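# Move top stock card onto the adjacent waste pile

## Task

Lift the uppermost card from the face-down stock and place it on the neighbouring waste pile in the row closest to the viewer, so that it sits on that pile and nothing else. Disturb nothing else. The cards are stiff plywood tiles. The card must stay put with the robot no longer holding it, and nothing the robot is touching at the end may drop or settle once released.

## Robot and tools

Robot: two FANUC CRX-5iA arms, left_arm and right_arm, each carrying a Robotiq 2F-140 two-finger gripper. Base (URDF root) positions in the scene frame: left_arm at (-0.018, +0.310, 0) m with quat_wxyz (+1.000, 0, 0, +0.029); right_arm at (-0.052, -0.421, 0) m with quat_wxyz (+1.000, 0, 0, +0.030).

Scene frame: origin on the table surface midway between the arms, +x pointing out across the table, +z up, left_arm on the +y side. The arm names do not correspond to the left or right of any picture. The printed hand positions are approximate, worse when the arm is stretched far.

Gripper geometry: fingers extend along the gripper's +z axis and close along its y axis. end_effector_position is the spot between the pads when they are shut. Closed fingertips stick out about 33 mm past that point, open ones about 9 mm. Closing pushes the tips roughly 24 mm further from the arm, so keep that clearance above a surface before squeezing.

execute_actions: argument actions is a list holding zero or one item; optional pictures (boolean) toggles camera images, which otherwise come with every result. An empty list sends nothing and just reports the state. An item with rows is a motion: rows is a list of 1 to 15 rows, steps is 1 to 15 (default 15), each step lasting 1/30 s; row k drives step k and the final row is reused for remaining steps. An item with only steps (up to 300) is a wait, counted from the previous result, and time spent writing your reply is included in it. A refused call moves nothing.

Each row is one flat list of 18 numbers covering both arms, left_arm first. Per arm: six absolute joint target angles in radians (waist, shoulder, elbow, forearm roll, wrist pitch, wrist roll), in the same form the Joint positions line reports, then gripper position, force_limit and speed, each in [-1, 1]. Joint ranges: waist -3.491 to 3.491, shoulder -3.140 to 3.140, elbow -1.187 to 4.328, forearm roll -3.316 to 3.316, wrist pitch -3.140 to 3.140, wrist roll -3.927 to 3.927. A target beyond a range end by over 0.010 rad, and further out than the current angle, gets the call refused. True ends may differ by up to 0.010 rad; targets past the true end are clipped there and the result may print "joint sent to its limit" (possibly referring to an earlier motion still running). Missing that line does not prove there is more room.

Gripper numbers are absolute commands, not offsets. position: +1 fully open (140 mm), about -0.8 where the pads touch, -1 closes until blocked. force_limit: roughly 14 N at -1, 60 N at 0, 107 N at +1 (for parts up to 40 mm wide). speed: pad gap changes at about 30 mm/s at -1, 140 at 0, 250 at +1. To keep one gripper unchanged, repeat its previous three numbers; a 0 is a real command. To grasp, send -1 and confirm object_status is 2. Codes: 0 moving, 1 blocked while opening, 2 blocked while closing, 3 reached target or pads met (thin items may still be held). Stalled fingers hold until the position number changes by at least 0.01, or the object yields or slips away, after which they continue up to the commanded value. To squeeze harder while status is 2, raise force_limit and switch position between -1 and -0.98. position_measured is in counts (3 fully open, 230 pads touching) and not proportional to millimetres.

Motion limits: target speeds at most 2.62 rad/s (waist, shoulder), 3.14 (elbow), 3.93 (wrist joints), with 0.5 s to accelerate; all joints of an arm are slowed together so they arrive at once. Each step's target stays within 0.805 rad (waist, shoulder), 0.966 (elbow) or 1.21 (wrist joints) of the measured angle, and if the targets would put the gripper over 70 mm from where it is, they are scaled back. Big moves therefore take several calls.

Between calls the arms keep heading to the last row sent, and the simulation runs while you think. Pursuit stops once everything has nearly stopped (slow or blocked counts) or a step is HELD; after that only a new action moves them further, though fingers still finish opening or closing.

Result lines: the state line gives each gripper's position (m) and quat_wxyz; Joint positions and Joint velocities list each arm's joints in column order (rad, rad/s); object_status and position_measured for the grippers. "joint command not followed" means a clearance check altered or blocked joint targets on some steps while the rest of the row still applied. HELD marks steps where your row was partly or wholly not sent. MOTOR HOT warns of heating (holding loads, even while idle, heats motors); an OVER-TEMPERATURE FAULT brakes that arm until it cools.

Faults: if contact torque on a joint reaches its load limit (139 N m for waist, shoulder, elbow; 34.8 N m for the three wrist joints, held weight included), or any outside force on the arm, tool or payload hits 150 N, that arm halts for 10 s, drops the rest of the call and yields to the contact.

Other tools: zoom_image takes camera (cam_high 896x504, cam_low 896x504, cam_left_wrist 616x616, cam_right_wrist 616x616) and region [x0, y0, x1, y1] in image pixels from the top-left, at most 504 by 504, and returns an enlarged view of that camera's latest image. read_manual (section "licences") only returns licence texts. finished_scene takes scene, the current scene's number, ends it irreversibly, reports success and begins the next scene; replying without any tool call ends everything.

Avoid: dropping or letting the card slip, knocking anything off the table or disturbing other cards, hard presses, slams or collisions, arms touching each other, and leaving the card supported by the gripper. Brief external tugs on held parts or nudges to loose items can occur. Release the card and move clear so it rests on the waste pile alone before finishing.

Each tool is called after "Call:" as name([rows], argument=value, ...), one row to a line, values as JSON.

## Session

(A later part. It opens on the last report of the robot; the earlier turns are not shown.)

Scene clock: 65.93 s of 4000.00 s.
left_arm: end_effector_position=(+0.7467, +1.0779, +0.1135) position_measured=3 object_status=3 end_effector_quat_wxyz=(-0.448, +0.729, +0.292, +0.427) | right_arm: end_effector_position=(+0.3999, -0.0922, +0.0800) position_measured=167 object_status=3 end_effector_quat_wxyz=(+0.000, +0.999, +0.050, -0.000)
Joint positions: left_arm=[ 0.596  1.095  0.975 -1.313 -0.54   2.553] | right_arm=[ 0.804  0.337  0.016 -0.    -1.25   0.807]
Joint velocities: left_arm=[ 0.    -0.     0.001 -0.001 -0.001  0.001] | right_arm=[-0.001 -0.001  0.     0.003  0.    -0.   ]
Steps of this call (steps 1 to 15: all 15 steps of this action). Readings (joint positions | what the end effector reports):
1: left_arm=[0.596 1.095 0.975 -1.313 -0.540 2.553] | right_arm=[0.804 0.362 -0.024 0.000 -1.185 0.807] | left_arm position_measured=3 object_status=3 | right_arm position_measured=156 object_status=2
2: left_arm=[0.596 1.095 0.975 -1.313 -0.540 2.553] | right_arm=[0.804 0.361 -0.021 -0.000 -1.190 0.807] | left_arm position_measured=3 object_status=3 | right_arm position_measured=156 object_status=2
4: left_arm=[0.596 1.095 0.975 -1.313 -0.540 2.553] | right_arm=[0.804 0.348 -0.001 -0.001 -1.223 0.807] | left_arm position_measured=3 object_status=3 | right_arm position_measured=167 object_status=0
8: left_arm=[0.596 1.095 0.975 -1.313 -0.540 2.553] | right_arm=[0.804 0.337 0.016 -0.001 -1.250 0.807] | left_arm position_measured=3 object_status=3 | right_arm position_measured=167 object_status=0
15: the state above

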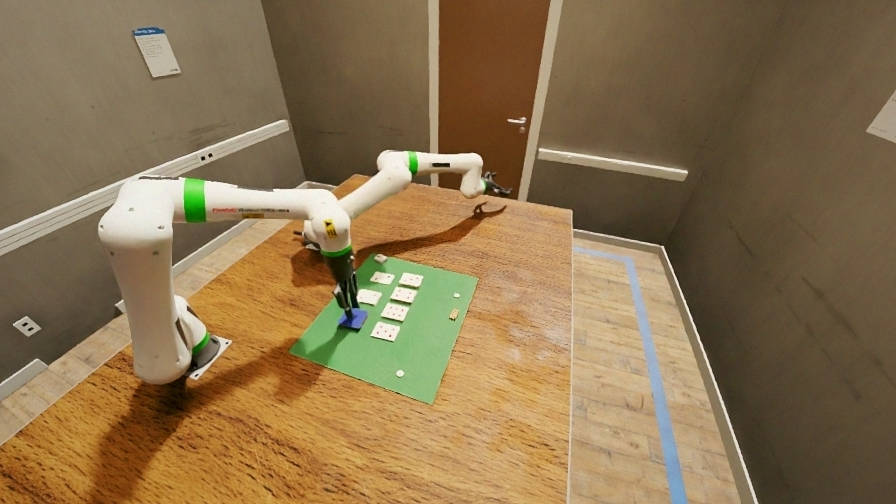

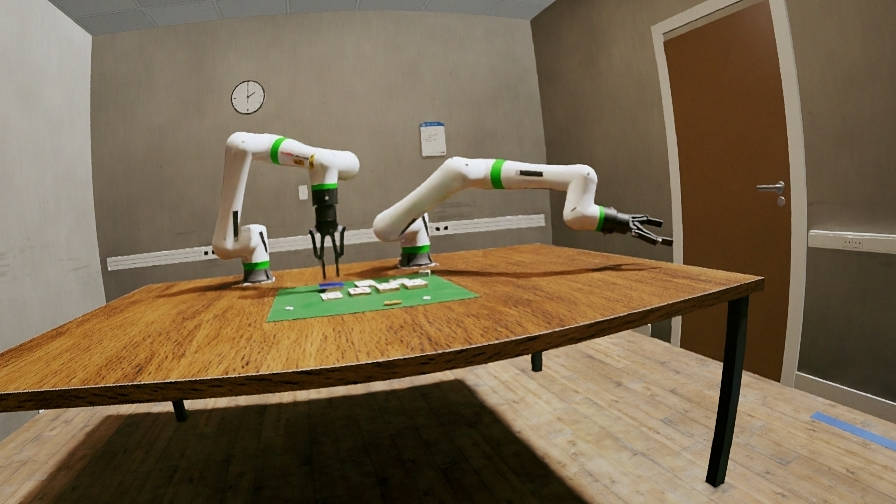

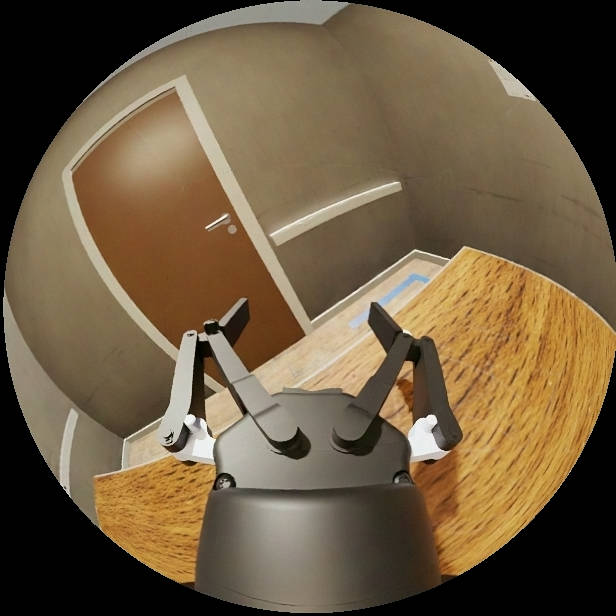

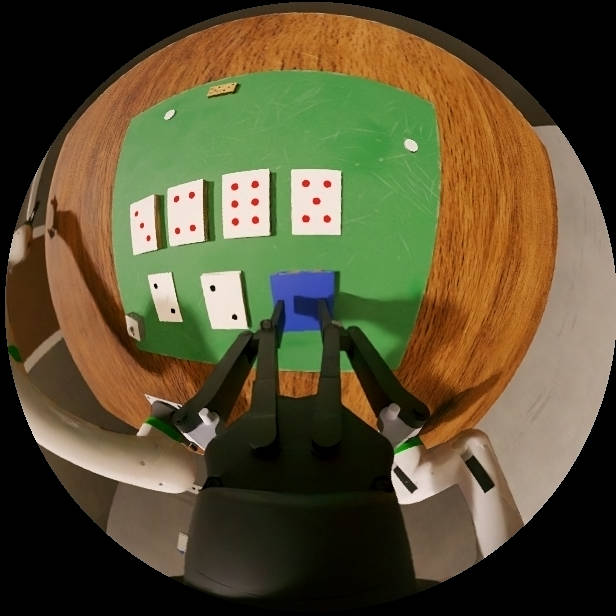

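Call:
execute_actions([
  {"rows":[[0.596,1.095,0.975,-1.313,-0.54,2.553,1,0,0,0.8039,0.3365,0.016,0,-1.2503,0.807,0.5,-1,0.3]]},
])

Call:
zoom_image(camera="cam_right_wrist", region=[230, 250, 370, 350])

Call:
zoom_image(camera="cam_high", region=[325, 295, 385, 340])

Call:
zoom_image(camera="cam_low", region=[310, 272, 355, 298])

Scene clock: 76.57 s of 4000.00 s.
left_arm: end_effector_position=(+0.7467, +1.0779, +0.1135) position_measured=3 object_status=3 end_effector_quat_wxyz=(-0.448, +0.729, +0.292, +0.427) | right_arm: end_effector_position=(+0.3999, -0.0922, +0.0800) position_measured=66 object_status=0 end_effector_quat_wxyz=(+0.000, +0.999, +0.050, +0.000)
Joint positions: left_arm=[ 0.596  1.095  0.975 -1.313 -0.54   2.553] | right_arm=[ 0.804  0.336  0.016  0.    -1.25   0.807]
Joint velocities: left_arm=[ 0.001  0.     0.    -0.    -0.001  0.001] | right_arm=[-0.    -0.    -0.     0.    -0.002 -0.001]
Steps of this call (steps 1 to 15: the robot went on to your last target; steps 16 to 90: nothing new was sent; then 7.13 s passed at rest; steps 91 to 105: all 15 steps of this action). Readings (joint positions | what the end effector reports):
91: left_arm=[0.596 1.095 0.975 -1.313 -0.540 2.553] | right_arm=[0.804 0.336 0.016 0.000 -1.250 0.807] | left_arm position_measured=3 object_status=3 | right_arm position_measured=167 object_status=0
92: left_arm=[0.596 1.095 0.975 -1.313 -0.540 2.553] | right_arm=[0.804 0.336 0.016 0.000 -1.250 0.807] | left_arm position_measured=3 object_status=3 | right_arm position_measured=163 object_status=0
94: left_arm=[0.596 1.095 0.975 -1.313 -0.540 2.553] | right_arm=[0.804 0.336 0.016 0.000 -1.250 0.807] | left_arm position_measured=3 object_status=3 | right_arm position_measured=144 object_status=0
98: left_arm=[0.596 1.095 0.975 -1.313 -0.540 2.553] | right_arm=[0.804 0.336 0.016 0.000 -1.250 0.807] | left_arm position_measured=3 object_status=3 | right_arm position_measured=106 object_status=0
105: the state above

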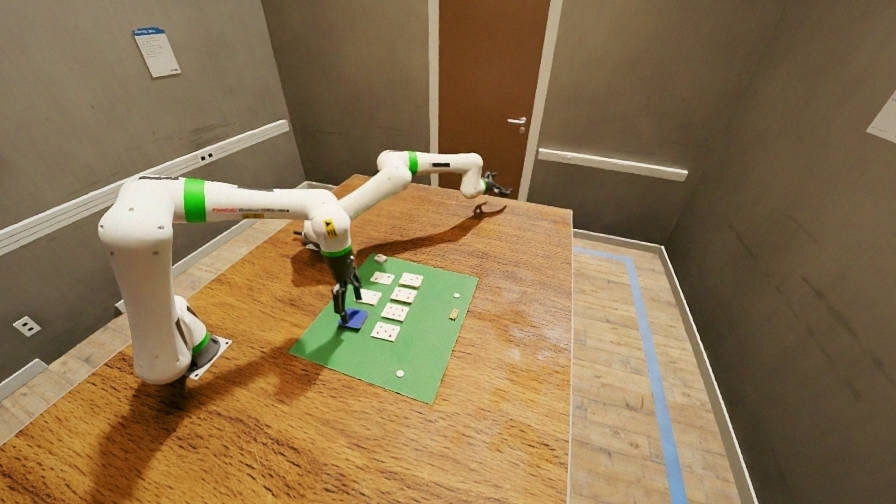

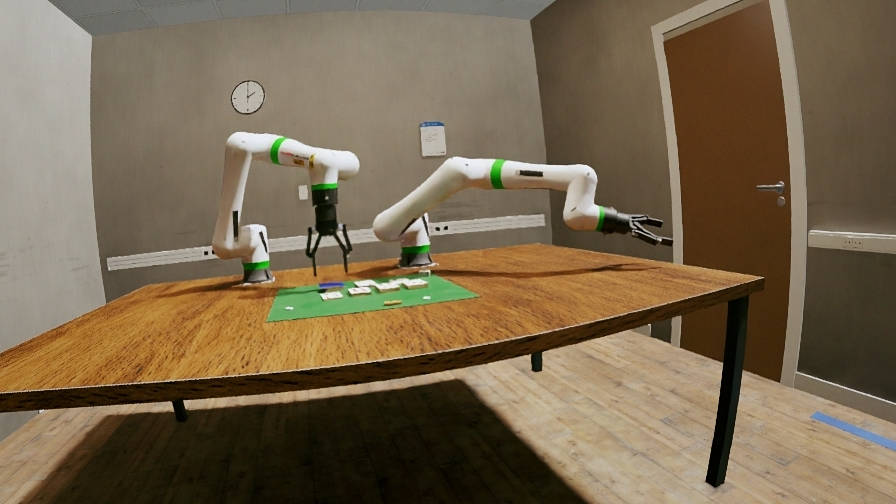

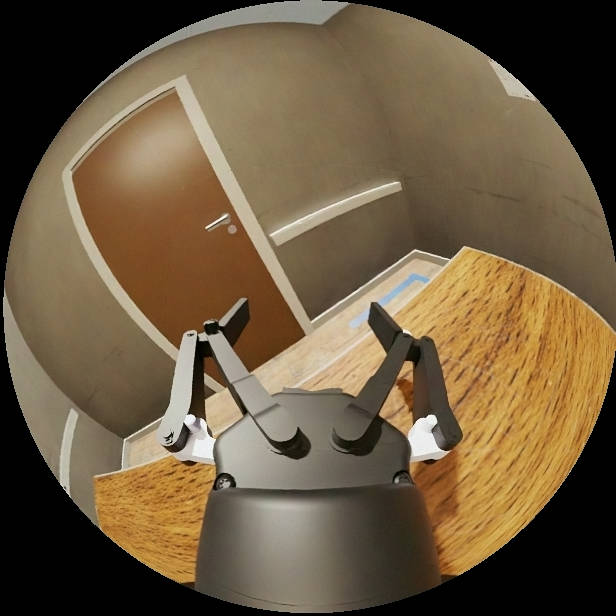

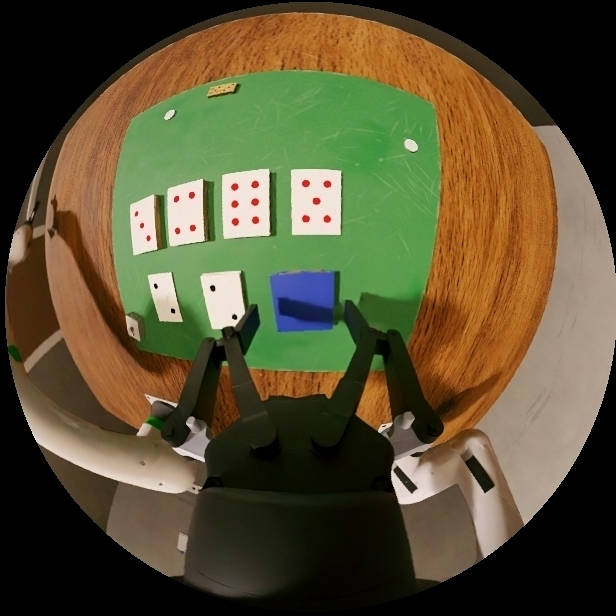

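Region (230, 250, 370, 350) of cam_right_wrist's 616x616 image, scaled by 3.600, with more detail than that image has; it fills the top 360 rows of this view, and the rest is white.

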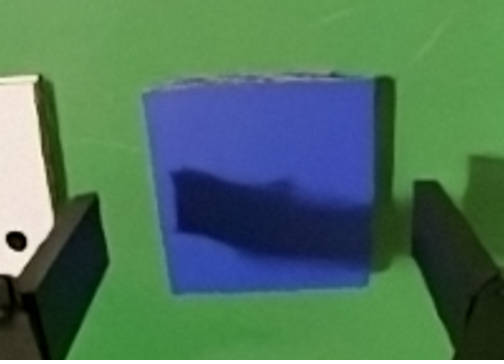

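Region (325, 295, 385, 340) of cam_high's 896x504 image, scaled by 8.400, with more detail than that image has; it fills the top 378 rows of this view, and the rest is white.

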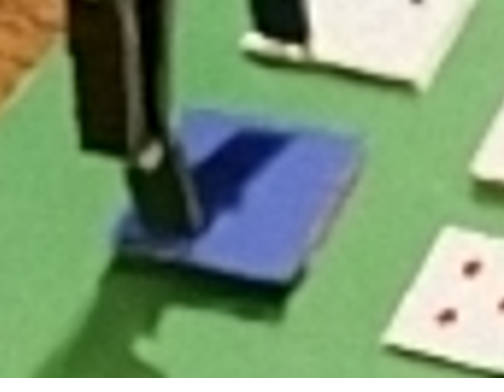

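Region (310, 272, 355, 298) of cam_low's 896x504 image, scaled by 11.200, with more detail than that image has; it fills the top 291 rows of this view, and the rest is white.

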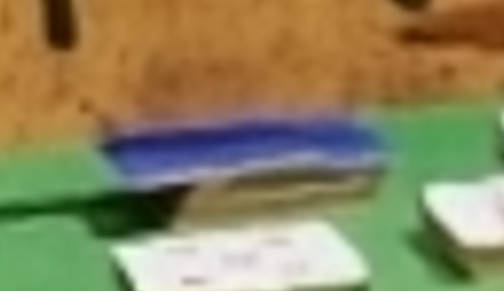

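Call:
execute_actions([
  {"rows":[[0.596,1.095,0.975,-1.313,-0.54,2.553,1,0,0,0.8039,0.3716,-0.0366,0,-1.1626,0.807,0.4,-1,0]]},
], pictures=false)

Call:
execute_actions([
  {"rows":[[0.596,1.095,0.975,-1.313,-0.54,2.553,1,0,0,0.8039,0.3716,-0.0366,0,-1.1626,0.807,-0.15,-0.7,-0.8]]},
], pictures=false)

Call:
execute_actions([
  {"steps":30},
])

Call:
zoom_image(camera="cam_low", region=[300, 255, 380, 305])

Scene clock: 94.70 s of 4000.00 s.
left_arm: end_effector_position=(+0.7467, +1.0779, +0.1135) position_measured=3 object_status=3 end_effector_quat_wxyz=(-0.448, +0.729, +0.292, +0.427) | right_arm: end_effector_position=(+0.3999, -0.0921, +0.0398) position_measured=78 object_status=3 end_effector_quat_wxyz=(-0.000, +0.999, +0.050, +0.000)
Joint positions: left_arm=[ 0.596  1.095  0.975 -1.313 -0.54   2.553] | right_arm=[ 0.804  0.372 -0.037 -0.    -1.163  0.807]
Joint velocities: left_arm=[ 0.001 -0.    -0.001  0.    -0.001  0.   ] | right_arm=[-0.001 -0.    -0.001 -0.002  0.     0.   ]
Steps of this call (steps 1 to 15: the robot went on to your last target; steps 16 to 90: nothing new was sent; then 14.63 s passed at rest; steps 91 to 105: all 15 steps of this action). Readings (joint positions | what the end effector reports):
91: left_arm=[0.596 1.095 0.975 -1.313 -0.540 2.553] | right_arm=[0.804 0.337 0.016 0.000 -1.250 0.807] | left_arm position_measured=3 object_status=3 | right_arm position_measured=66 object_status=0
92: left_arm=[0.596 1.095 0.975 -1.313 -0.540 2.553] | right_arm=[0.804 0.338 0.013 0.000 -1.245 0.807] | left_arm position_measured=3 object_status=3 | right_arm position_measured=70 object_status=0
94: left_arm=[0.596 1.095 0.975 -1.313 -0.540 2.553] | right_arm=[0.804 0.352 -0.008 0.000 -1.209 0.807] | left_arm position_measured=3 object_status=3 | right_arm position_measured=78 object_status=0
98: left_arm=[0.596 1.095 0.975 -1.313 -0.540 2.553] | right_arm=[0.804 0.372 -0.036 -0.000 -1.163 0.807] | left_arm position_measured=3 object_status=3 | right_arm position_measured=78 object_status=0
105: the state above

Scene clock: 95.20 s of 4000.00 s.
left_arm: end_effector_position=(+0.7467, +1.0779, +0.1135) position_measured=3 object_status=3 end_effector_quat_wxyz=(-0.448, +0.729, +0.292, +0.427) | right_arm: end_effector_position=(+0.3999, -0.0921, +0.0398) position_measured=116 object_status=0 end_effector_quat_wxyz=(-0.000, +0.999, +0.050, +0.000)
Joint positions: left_arm=[ 0.596  1.095  0.975 -1.313 -0.54   2.553] | right_arm=[ 0.804  0.372 -0.037  0.    -1.163  0.807]
Joint velocities: left_arm=[ 0.001  0.    -0.001 -0.001  0.001  0.   ] | right_arm=[-0.001  0.001 -0.    -0.     0.001 -0.002]
Steps of this call (steps 1 to 15: all 15 steps of this action). Readings (joint positions | what the end effector reports):
1: left_arm=[0.596 1.095 0.975 -1.313 -0.540 2.553] | right_arm=[0.804 0.372 -0.037 -0.000 -1.163 0.807] | left_arm position_measured=3 object_status=3 | right_arm position_measured=78 object_status=0
2: left_arm=[0.596 1.095 0.975 -1.313 -0.540 2.553] | right_arm=[0.804 0.372 -0.037 -0.000 -1.163 0.807] | left_arm position_measured=3 object_status=3 | right_arm position_measured=79 object_status=0
4: left_arm=[0.596 1.095 0.975 -1.313 -0.540 2.553] | right_arm=[0.804 0.372 -0.037 -0.000 -1.163 0.807] | left_arm position_measured=3 object_status=3 | right_arm position_measured=85 object_status=0
8: left_arm=[0.596 1.095 0.975 -1.313 -0.540 2.553] | right_arm=[0.804 0.372 -0.037 -0.000 -1.163 0.807] | left_arm position_measured=3 object_status=3 | right_arm position_measured=96 object_status=0
15: the state above

Scene clock: 96.20 s of 4000.00 s.
left_arm: end_effector_position=(+0.7467, +1.0779, +0.1135) position_measured=3 object_status=3 end_effector_quat_wxyz=(-0.448, +0.729, +0.292, +0.427) | right_arm: end_effector_position=(+0.3999, -0.0921, +0.0398) position_measured=135 object_status=2 end_effector_quat_wxyz=(+0.000, +0.999, +0.050, +0.000)
Joint positions: left_arm=[ 0.596  1.095  0.975 -1.313 -0.54   2.553] | right_arm=[ 0.804  0.372 -0.037  0.    -1.163  0.807]
Joint velocities: left_arm=[ 0.001  0.001  0.     0.    -0.002 -0.   ] | right_arm=[-0.001  0.    -0.    -0.001 -0.001 -0.   ]
Steps of this call (steps 1 to 15: the robot went on to your last target; steps 16 to 30: nothing new was sent). Readings (joint positions | what the end effector reports):
1: left_arm=[0.596 1.095 0.975 -1.313 -0.540 2.553] | right_arm=[0.804 0.372 -0.037 0.000 -1.163 0.807] | left_arm position_measured=3 object_status=3 | right_arm position_measured=119 object_status=0
2: left_arm=[0.596 1.095 0.975 -1.313 -0.540 2.553] | right_arm=[0.804 0.372 -0.037 0.000 -1.163 0.807] | left_arm position_measured=3 object_status=3 | right_arm position_measured=122 object_status=0
4: left_arm=[0.596 1.095 0.975 -1.313 -0.540 2.553] | right_arm=[0.804 0.372 -0.037 0.000 -1.163 0.807] | left_arm position_measured=3 object_status=3 | right_arm position_measured=128 object_status=0
8: left_arm=[0.596 1.095 0.975 -1.313 -0.540 2.553] | right_arm=[0.804 0.372 -0.037 0.000 -1.163 0.807] | left_arm position_measured=3 object_status=3 | right_arm position_measured=135 object_status=0
30: the state above
All arms were judged still, so your last target was given up. Only a new action makes them travel on or press farther. Fingers that are still opening or closing keep moving.

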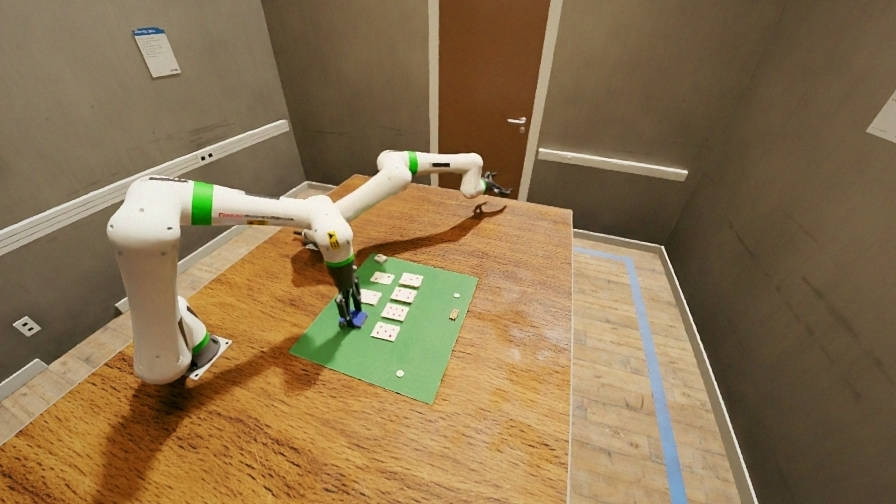

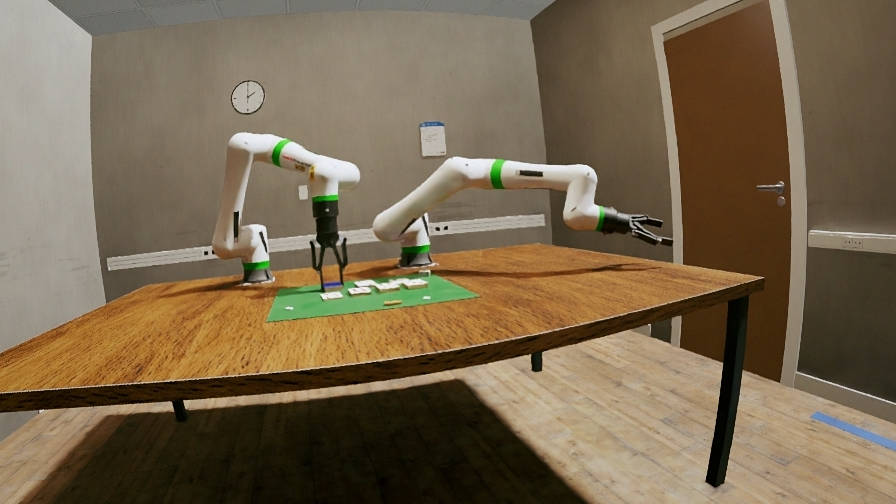

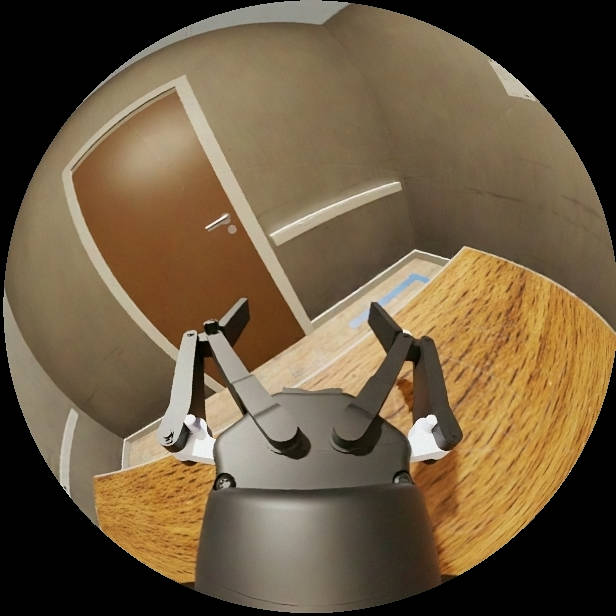

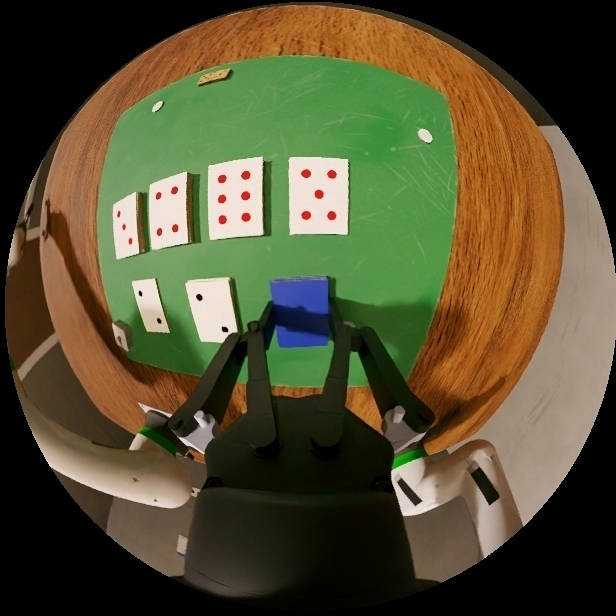

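Region (300, 255, 380, 305) of cam_low's 896x504 image, scaled by 6.300, with more detail than that image has; it fills the top 315 rows of this view, and the rest is white.

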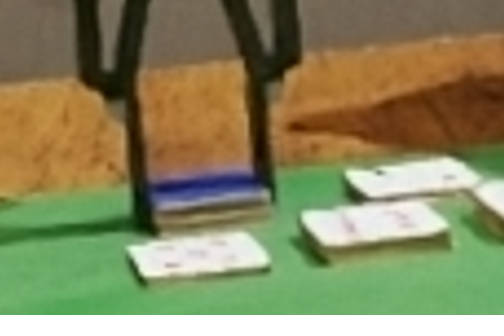

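Call:
execute_actions([
  {"rows":[[0.596,1.095,0.975,-1.313,-0.54,2.553,1,0,0,0.8039,0.3716,-0.0366,0,-1.1626,0.807,0.1,-1,-0.4]],"steps":8},
], pictures=false)

Call:
execute_actions([
  {"rows":[[0.596,1.095,0.975,-1.313,-0.54,2.553,1,0,0,0.8039,0.3632,-0.0252,0,-1.1824,0.807,0.1,-1,-0.4]],"steps":9},
], pictures=false)

Call:
execute_actions([
  {"rows":[[0.596,1.095,0.975,-1.313,-0.54,2.553,1,0,0,0.8039,0.3632,-0.0252,0,-1.1824,0.807,-0.12,-0.4,-0.8]]},
], pictures=false)

Call:
execute_actions([
  {"steps":12},
], pictures=false)

Scene clock: 108.40 s of 4000.00 s.
left_arm: end_effector_position=(+0.7467, +1.0779, +0.1135) position_measured=3 object_status=3 end_effector_quat_wxyz=(-0.448, +0.729, +0.292, +0.427) | right_arm: end_effector_position=(+0.3999, -0.0921, +0.0397) position_measured=117 object_status=0 end_effector_quat_wxyz=(+0.000, +0.999, +0.050, -0.000)
Joint positions: left_arm=[ 0.596  1.095  0.975 -1.313 -0.54   2.553] | right_arm=[ 0.804  0.372 -0.037 -0.    -1.163  0.807]
Joint velocities: left_arm=[ 0.001  0.001  0.    -0.001 -0.003 -0.001] | right_arm=[-0.001 -0.     0.    -0.001 -0.     0.   ]
Steps of this call (steps 1 to 90: nothing new was sent; then 8.93 s passed at rest; steps 91 to 98: all 8 steps of this action). Readings (joint positions | what the end effector reports):
91: left_arm=[0.596 1.095 0.975 -1.313 -0.540 2.553] | right_arm=[0.804 0.372 -0.037 -0.000 -1.163 0.807] | left_arm position_measured=3 object_status=3 | right_arm position_measured=135 object_status=0
92: left_arm=[0.596 1.095 0.975 -1.313 -0.540 2.553] | right_arm=[0.804 0.372 -0.037 -0.000 -1.163 0.807] | left_arm position_measured=3 object_status=3 | right_arm position_measured=135 object_status=0
94: left_arm=[0.596 1.095 0.975 -1.313 -0.540 2.553] | right_arm=[0.804 0.372 -0.037 -0.000 -1.163 0.807] | left_arm position_measured=3 object_status=3 | right_arm position_measured=122 object_status=0
98: the state above

Scene clock: 108.70 s of 4000.00 s.
left_arm: end_effector_position=(+0.7467, +1.0779, +0.1135) position_measured=3 object_status=3 end_effector_quat_wxyz=(-0.448, +0.729, +0.292, +0.427) | right_arm: end_effector_position=(+0.4000, -0.0921, +0.0488) position_measured=117 object_status=3 end_effector_quat_wxyz=(+0.000, +0.999, +0.050, -0.000)
Joint positions: left_arm=[ 0.596  1.095  0.975 -1.313 -0.54   2.553] | right_arm=[ 0.804  0.363 -0.025 -0.    -1.182  0.807]
Joint velocities: left_arm=[ 0.001 -0.001 -0.001 -0.     0.002  0.   ] | right_arm=[ 0.    -0.001  0.001  0.003  0.     0.   ]
Steps of this call (steps 1 to 9: all 9 steps of this action). Readings (joint positions | what the end effector reports):
1: left_arm=[0.596 1.095 0.975 -1.313 -0.540 2.553] | right_arm=[0.804 0.372 -0.037 -0.000 -1.163 0.807] | left_arm position_measured=3 object_status=3 | right_arm position_measured=117 object_status=0
2: left_arm=[0.596 1.095 0.975 -1.313 -0.540 2.553] | right_arm=[0.804 0.370 -0.034 -0.000 -1.168 0.807] | left_arm position_measured=3 object_status=3 | right_arm position_measured=117 object_status=0
4: left_arm=[0.596 1.095 0.975 -1.313 -0.540 2.553] | right_arm=[0.804 0.364 -0.026 -0.000 -1.181 0.807] | left_arm position_measured=3 object_status=3 | right_arm position_measured=117 object_status=0
8: left_arm=[0.596 1.095 0.975 -1.313 -0.540 2.553] | right_arm=[0.804 0.363 -0.025 -0.000 -1.182 0.807] | left_arm position_measured=3 object_status=3 | right_arm position_measured=117 object_status=3
9: the state above

Scene clock: 109.20 s of 4000.00 s.
left_arm: end_effector_position=(+0.7467, +1.0779, +0.1135) position_measured=3 object_status=3 end_effector_quat_wxyz=(-0.448, +0.729, +0.292, +0.427) | right_arm: end_effector_position=(+0.4001, -0.0920, +0.0490) position_measured=137 object_status=0 end_effector_quat_wxyz=(-0.000, +0.999, +0.050, +0.000)
Joint positions: left_arm=[ 0.596  1.095  0.975 -1.313 -0.54   2.553] | right_arm=[ 0.804  0.363 -0.025  0.    -1.182  0.807]
Joint velocities: left_arm=[-0.    -0.001 -0.    -0.    -0.001 -0.   ] | right_arm=[-0.001  0.    -0.    -0.001  0.001  0.001]
Steps of this call (steps 1 to 15: all 15 steps of this action). Readings (joint positions | what the end effector reports):
1: left_arm=[0.596 1.095 0.975 -1.313 -0.540 2.553] | right_arm=[0.804 0.363 -0.025 -0.000 -1.182 0.807] | left_arm position_measured=3 object_status=3 | right_arm position_measured=117 object_status=0
2: left_arm=[0.596 1.095 0.975 -1.313 -0.540 2.553] | right_arm=[0.804 0.363 -0.025 -0.000 -1.182 0.807] | left_arm position_measured=3 object_status=3 | right_arm position_measured=118 object_status=0
4: left_arm=[0.596 1.095 0.975 -1.313 -0.540 2.553] | right_arm=[0.804 0.363 -0.025 -0.000 -1.182 0.807] | left_arm position_measured=3 object_status=3 | right_arm position_measured=124 object_status=0
8: left_arm=[0.596 1.095 0.975 -1.313 -0.540 2.553] | right_arm=[0.804 0.363 -0.025 -0.000 -1.182 0.807] | left_arm position_measured=3 object_status=3 | right_arm position_measured=134 object_status=0
15: the state above

Scene clock: 109.60 s of 4000.00 s.
left_arm: end_effector_position=(+0.7467, +1.0779, +0.1135) position_measured=3 object_status=3 end_effector_quat_wxyz=(-0.448, +0.729, +0.292, +0.427) | right_arm: end_effector_position=(+0.4000, -0.0920, +0.0489) position_measured=137 object_status=2 end_effector_quat_wxyz=(-0.000, +0.999, +0.050, +0.000)
Joint positions: left_arm=[ 0.596  1.095  0.975 -1.313 -0.54   2.553] | right_arm=[ 0.804  0.363 -0.025  0.    -1.182  0.807]
Joint velocities: left_arm=[ 0.001  0.001  0.    -0.001 -0.     0.   ] | right_arm=[ 0.     0.    -0.     0.001 -0.     0.001]
Steps of this call (steps 1 to 12: the robot went on to your last target). Readings (joint positions | what the end effector reports):
1: left_arm=[0.596 1.095 0.975 -1.313 -0.540 2.553] | right_arm=[0.804 0.363 -0.025 0.000 -1.182 0.807] | left_arm position_measured=3 object_status=3 | right_arm position_measured=137 object_status=2
2: left_arm=[0.596 1.095 0.975 -1.313 -0.540 2.553] | right_arm=[0.804 0.363 -0.025 0.000 -1.182 0.807] | left_arm position_measured=3 object_status=3 | right_arm position_measured=137 object_status=2
4: left_arm=[0.596 1.095 0.975 -1.313 -0.540 2.553] | right_arm=[0.804 0.363 -0.025 0.000 -1.182 0.807] | left_arm position_measured=3 object_status=3 | right_arm position_measured=137 object_status=2
8: left_arm=[0.596 1.095 0.975 -1.313 -0.540 2.553] | right_arm=[0.804 0.363 -0.025 0.000 -1.182 0.807] | left_arm position_measured=3 object_status=3 | right_arm position_measured=137 object_status=2
12: the state above

Call:
execute_actions([
  {"rows":[[0.596,1.095,0.975,-1.313,-0.54,2.553,1,0,0,0.8039,0.3586,-0.0188,0,-1.1934,0.807,-0.12,-0.4,-0.8],[0.596,1.095,0.975,-1.313,-0.54,2.553,1,0,0,0.8039,0.3586,-0.0188,0,-1.1934,0.807,-0.12,-0.4,-0.8],[0.596,1.095,0.975,-1.313,-0.54,2.553,1,0,0,0.8039,0.3586,-0.0188,0,-1.1934,0.807,-0.12,-0.4,-0.8],[0.596,1.095,0.975,-1.313,-0.54,2.553,1,0,0,0.8039,0.3586,-0.0188,0,-1.1934,0.807,-0.12,-0.4,-0.8],[0.596,1.095,0.975,-1.313,-0.54,2.553,1,0,0,0.8039,0.3365,0.016,0,-1.2503,0.807,-0.12,-0.4,-0.8]]},
])

Call:
zoom_image(camera="cam_low", region=[300, 255, 380, 305])

Call:
zoom_image(camera="cam_high", region=[320, 280, 400, 340])

Scene clock: 124.43 s of 4000.00 s.
left_arm: end_effector_position=(+0.7467, +1.0779, +0.1135) position_measured=3 object_status=3 end_effector_quat_wxyz=(-0.448, +0.729, +0.292, +0.427) | right_arm: end_effector_position=(+0.3999, -0.0922, +0.0800) position_measured=137 object_status=2 end_effector_quat_wxyz=(+0.000, +0.999, +0.050, +0.000)
Joint positions: left_arm=[ 0.596  1.095  0.975 -1.313 -0.54   2.553] | right_arm=[ 0.804  0.336  0.016  0.    -1.25   0.807]
Joint velocities: left_arm=[-0.    -0.001 -0.001 -0.     0.     0.   ] | right_arm=[ 0.    -0.     0.    -0.003 -0.002  0.001]
Steps of this call (steps 1 to 15: the robot went on to your last target; steps 16 to 90: nothing new was sent; then 11.33 s passed at rest; steps 91 to 105: all 15 steps of this action). Readings (joint positions | what the end effector reports):
91: left_arm=[0.596 1.095 0.975 -1.313 -0.540 2.553] | right_arm=[0.804 0.363 -0.025 -0.000 -1.182 0.807] | left_arm position_measured=3 object_status=3 | right_arm position_measured=137 object_status=2
92: left_arm=[0.596 1.095 0.975 -1.313 -0.540 2.553] | right_arm=[0.804 0.362 -0.023 -0.000 -1.187 0.807] | left_arm position_measured=3 object_status=3 | right_arm position_measured=137 object_status=2
94: left_arm=[0.596 1.095 0.975 -1.313 -0.540 2.553] | right_arm=[0.804 0.359 -0.019 -0.000 -1.193 0.807] | left_arm position_measured=3 object_status=3 | right_arm position_measured=137 object_status=2
98: left_arm=[0.596 1.095 0.975 -1.313 -0.540 2.553] | right_arm=[0.804 0.344 0.004 -0.000 -1.231 0.807] | left_arm position_measured=3 object_status=3 | right_arm position_measured=137 object_status=2
105: the state above

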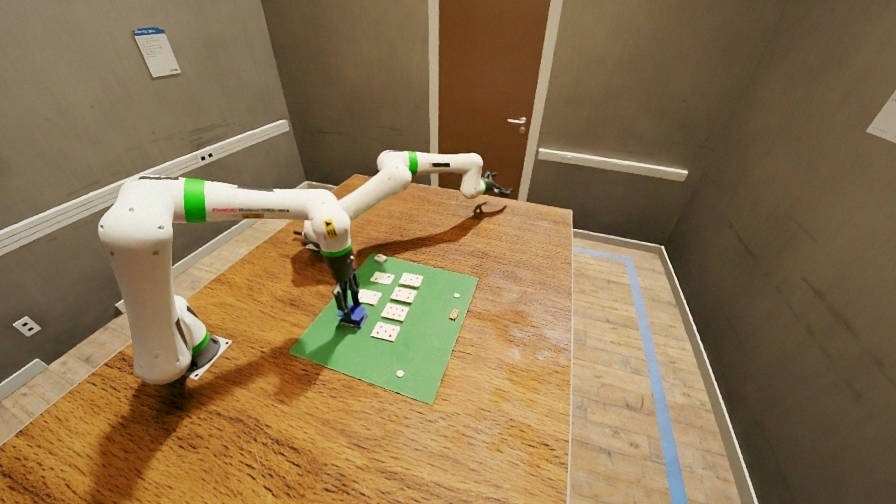

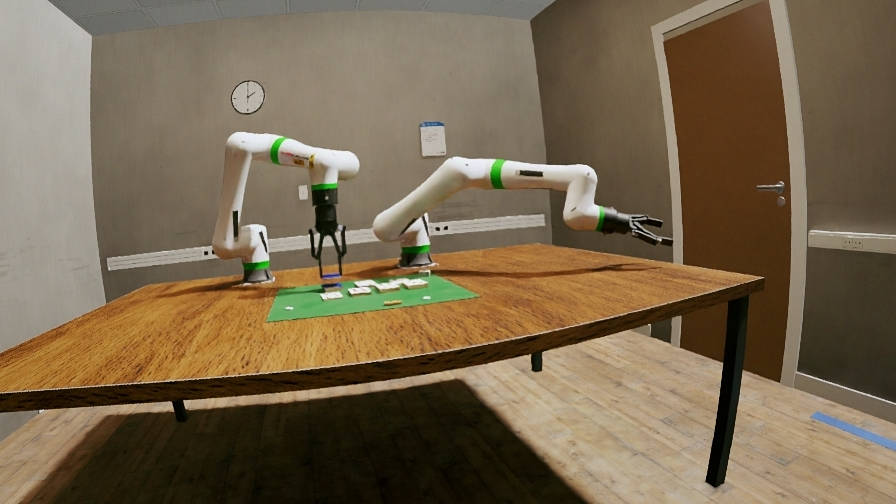

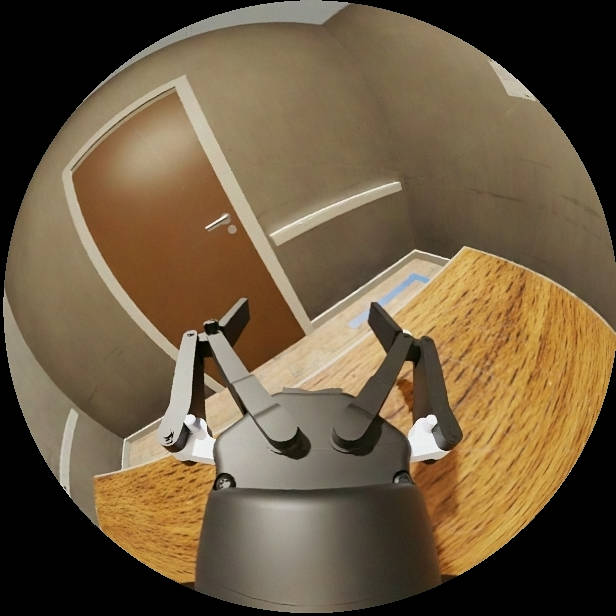

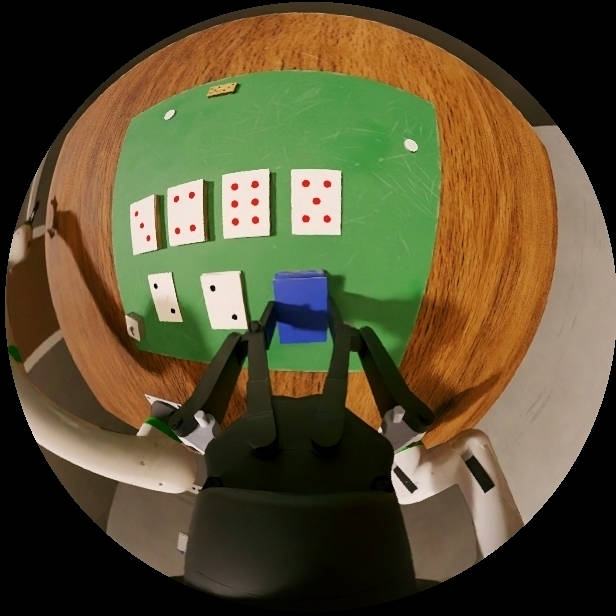

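Region (300, 255, 380, 305) of cam_low's 896x504 image, scaled by 6.300, with more detail than that image has; it fills the top 315 rows of this view, and the rest is white.

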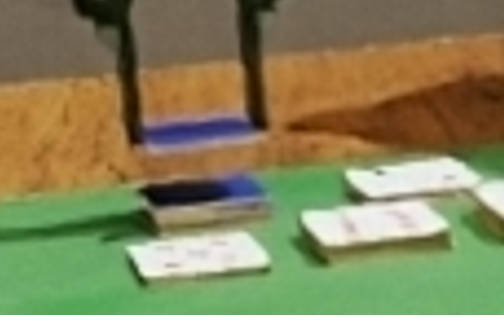

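Region (320, 280, 400, 340) of cam_high's 896x504 image, scaled by 6.300, with more detail than that image has; it fills the top 378 rows of this view, and the rest is white.

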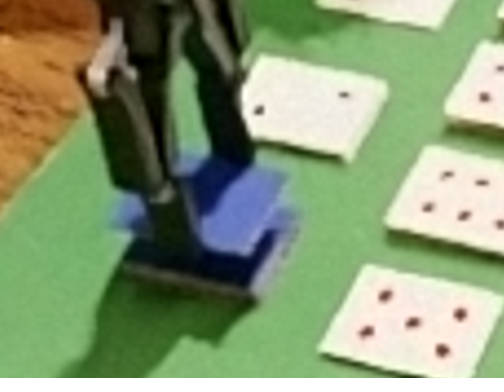

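Call:
execute_actions([
  {"rows":[[0.596,1.095,0.975,-1.313,-0.54,2.553,1,0,0,0.9313,0.5172,0.2347,0,-1.2883,0.65,-0.12,-0.4,-0.8]]},
], pictures=false)

Call:
execute_actions([
  {"steps":10},
])

Call:
zoom_image(camera="cam_right_wrist", region=[180, 220, 420, 400])

Call:
zoom_image(camera="cam_low", region=[320, 255, 400, 305])

Scene clock: 136.63 s of 4000.00 s.
left_arm: end_effector_position=(+0.7467, +1.0779, +0.1135) position_measured=3 object_status=3 end_effector_quat_wxyz=(-0.448, +0.729, +0.292, +0.427) | right_arm: end_effector_position=(+0.3940, +0.0228, +0.0651) position_measured=137 object_status=2 end_effector_quat_wxyz=(-0.000, +0.999, +0.035, -0.000)
Joint positions: left_arm=[ 0.596  1.095  0.975 -1.313 -0.54   2.553] | right_arm=[ 0.931  0.517  0.235 -0.    -1.288  0.65 ]
Joint velocities: left_arm=[ 0.001 -0.    -0.002 -0.001 -0.001 -0.   ] | right_arm=[ 0.001  0.004  0.001 -0.001 -0.001 -0.   ]
Steps of this call (steps 1 to 15: the robot went on to your last target; steps 16 to 90: nothing new was sent; then 8.70 s passed at rest; steps 91 to 105: all 15 steps of this action). Readings (joint positions | what the end effector reports):
91: left_arm=[0.596 1.095 0.975 -1.313 -0.540 2.553] | right_arm=[0.804 0.337 0.016 -0.000 -1.250 0.807] | left_arm position_measured=3 object_status=3 | right_arm position_measured=137 object_status=2
92: left_arm=[0.596 1.095 0.975 -1.313 -0.540 2.553] | right_arm=[0.806 0.340 0.020 -0.000 -1.251 0.805] | left_arm position_measured=3 object_status=3 | right_arm position_measured=137 object_status=2
94: left_arm=[0.596 1.095 0.975 -1.313 -0.540 2.553] | right_arm=[0.823 0.364 0.049 -0.000 -1.256 0.784] | left_arm position_measured=3 object_status=3 | right_arm position_measured=137 object_status=2
98: left_arm=[0.596 1.095 0.975 -1.313 -0.540 2.553] | right_arm=[0.889 0.457 0.162 -0.000 -1.276 0.703] | left_arm position_measured=3 object_status=3 | right_arm position_measured=137 object_status=2
105: the state above

Scene clock: 136.97 s of 4000.00 s.
left_arm: end_effector_position=(+0.7467, +1.0779, +0.1135) position_measured=3 object_status=3 end_effector_quat_wxyz=(-0.448, +0.729, +0.292, +0.427) | right_arm: end_effector_position=(+0.3939, +0.0230, +0.0650) position_measured=137 object_status=2 end_effector_quat_wxyz=(+0.000, +0.999, +0.035, -0.000)
Joint positions: left_arm=[ 0.596  1.095  0.975 -1.313 -0.54   2.553] | right_arm=[ 0.931  0.517  0.235 -0.    -1.288  0.65 ]
Joint velocities: left_arm=[ 0.001 -0.001  0.    -0.001 -0.    -0.001] | right_arm=[ 0.002 -0.001 -0.    -0.     0.001 -0.001]
Steps of this call (steps 1 to 10: the robot went on to your last target). Readings (joint positions | what the end effector reports):
1: left_arm=[0.596 1.095 0.975 -1.313 -0.540 2.553] | right_arm=[0.931 0.517 0.235 -0.000 -1.288 0.650] | left_arm position_measured=3 object_status=3 | right_arm position_measured=137 object_status=2
2: left_arm=[0.596 1.095 0.975 -1.313 -0.540 2.553] | right_arm=[0.931 0.517 0.235 -0.000 -1.288 0.650] | left_arm position_measured=3 object_status=3 | right_arm position_measured=137 object_status=2
4: left_arm=[0.596 1.095 0.975 -1.313 -0.540 2.553] | right_arm=[0.931 0.517 0.235 -0.000 -1.288 0.650] | left_arm position_measured=3 object_status=3 | right_arm position_measured=137 object_status=2
8: left_arm=[0.596 1.095 0.975 -1.313 -0.540 2.553] | right_arm=[0.931 0.517 0.235 -0.000 -1.288 0.650] | left_arm position_measured=3 object_status=3 | right_arm position_measured=137 object_status=2
10: the state above

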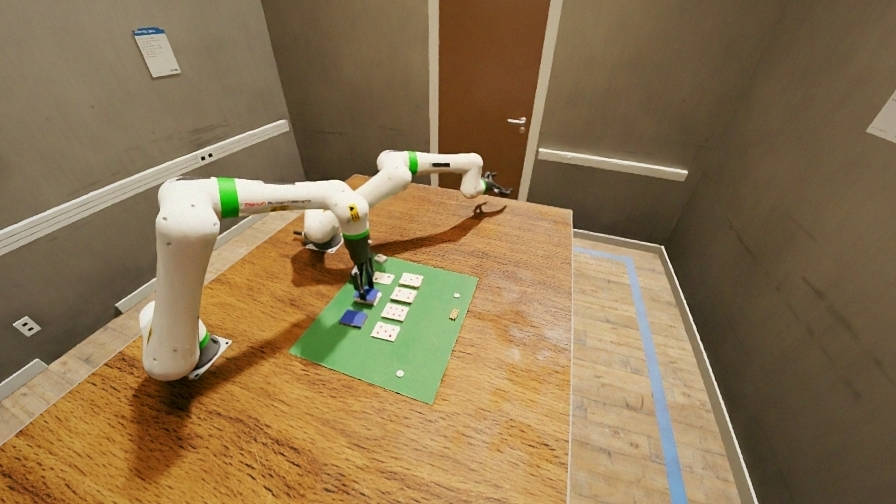

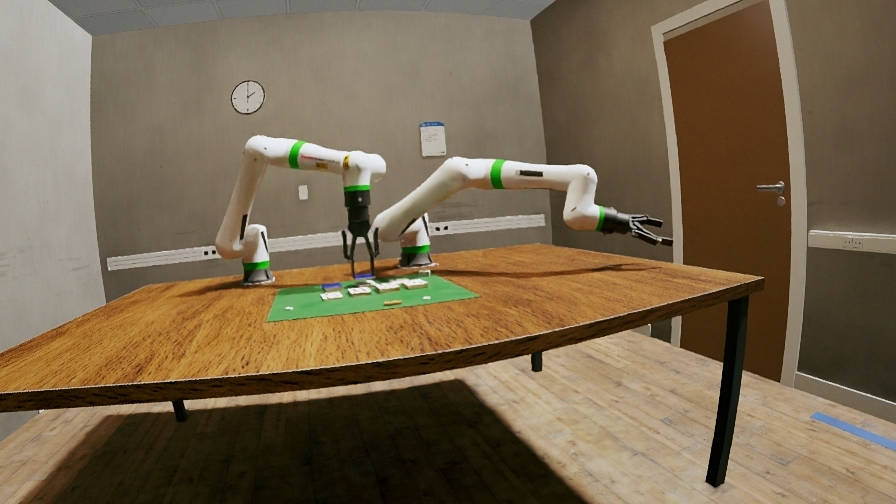

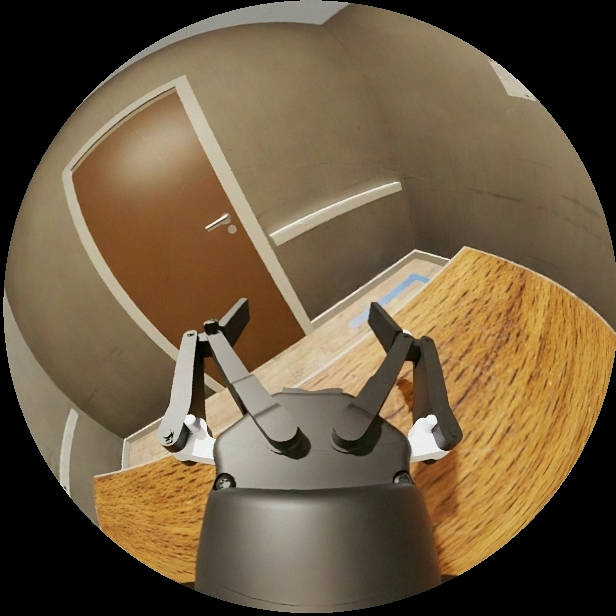

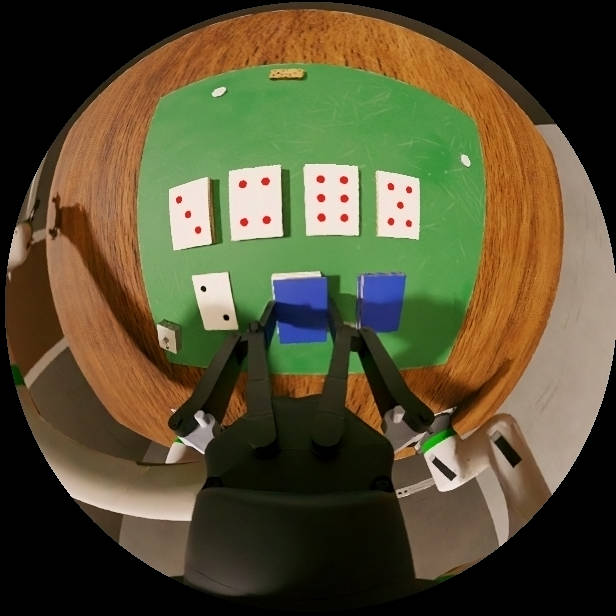

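Region (180, 220, 420, 400) of cam_right_wrist's 616x616 image, scaled by 2.100, with more detail than that image has; it fills the top 378 rows of this view, and the rest is white.

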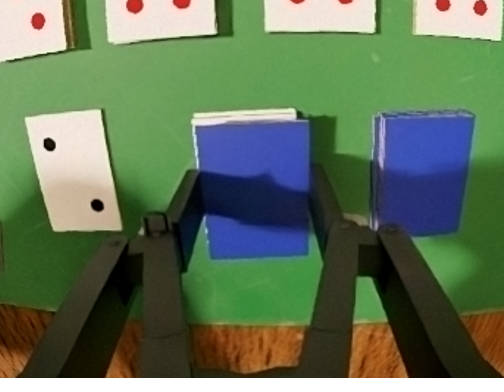

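Region (320, 255, 400, 305) of cam_low's 896x504 image, scaled by 6.300, with more detail than that image has; it fills the top 315 rows of this view, and the rest is white.

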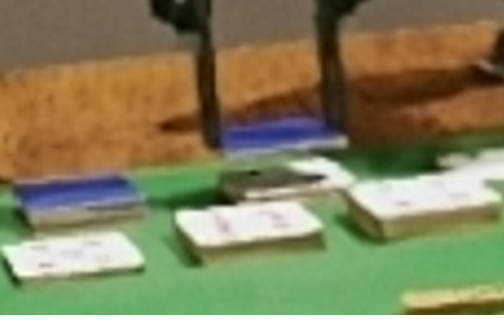

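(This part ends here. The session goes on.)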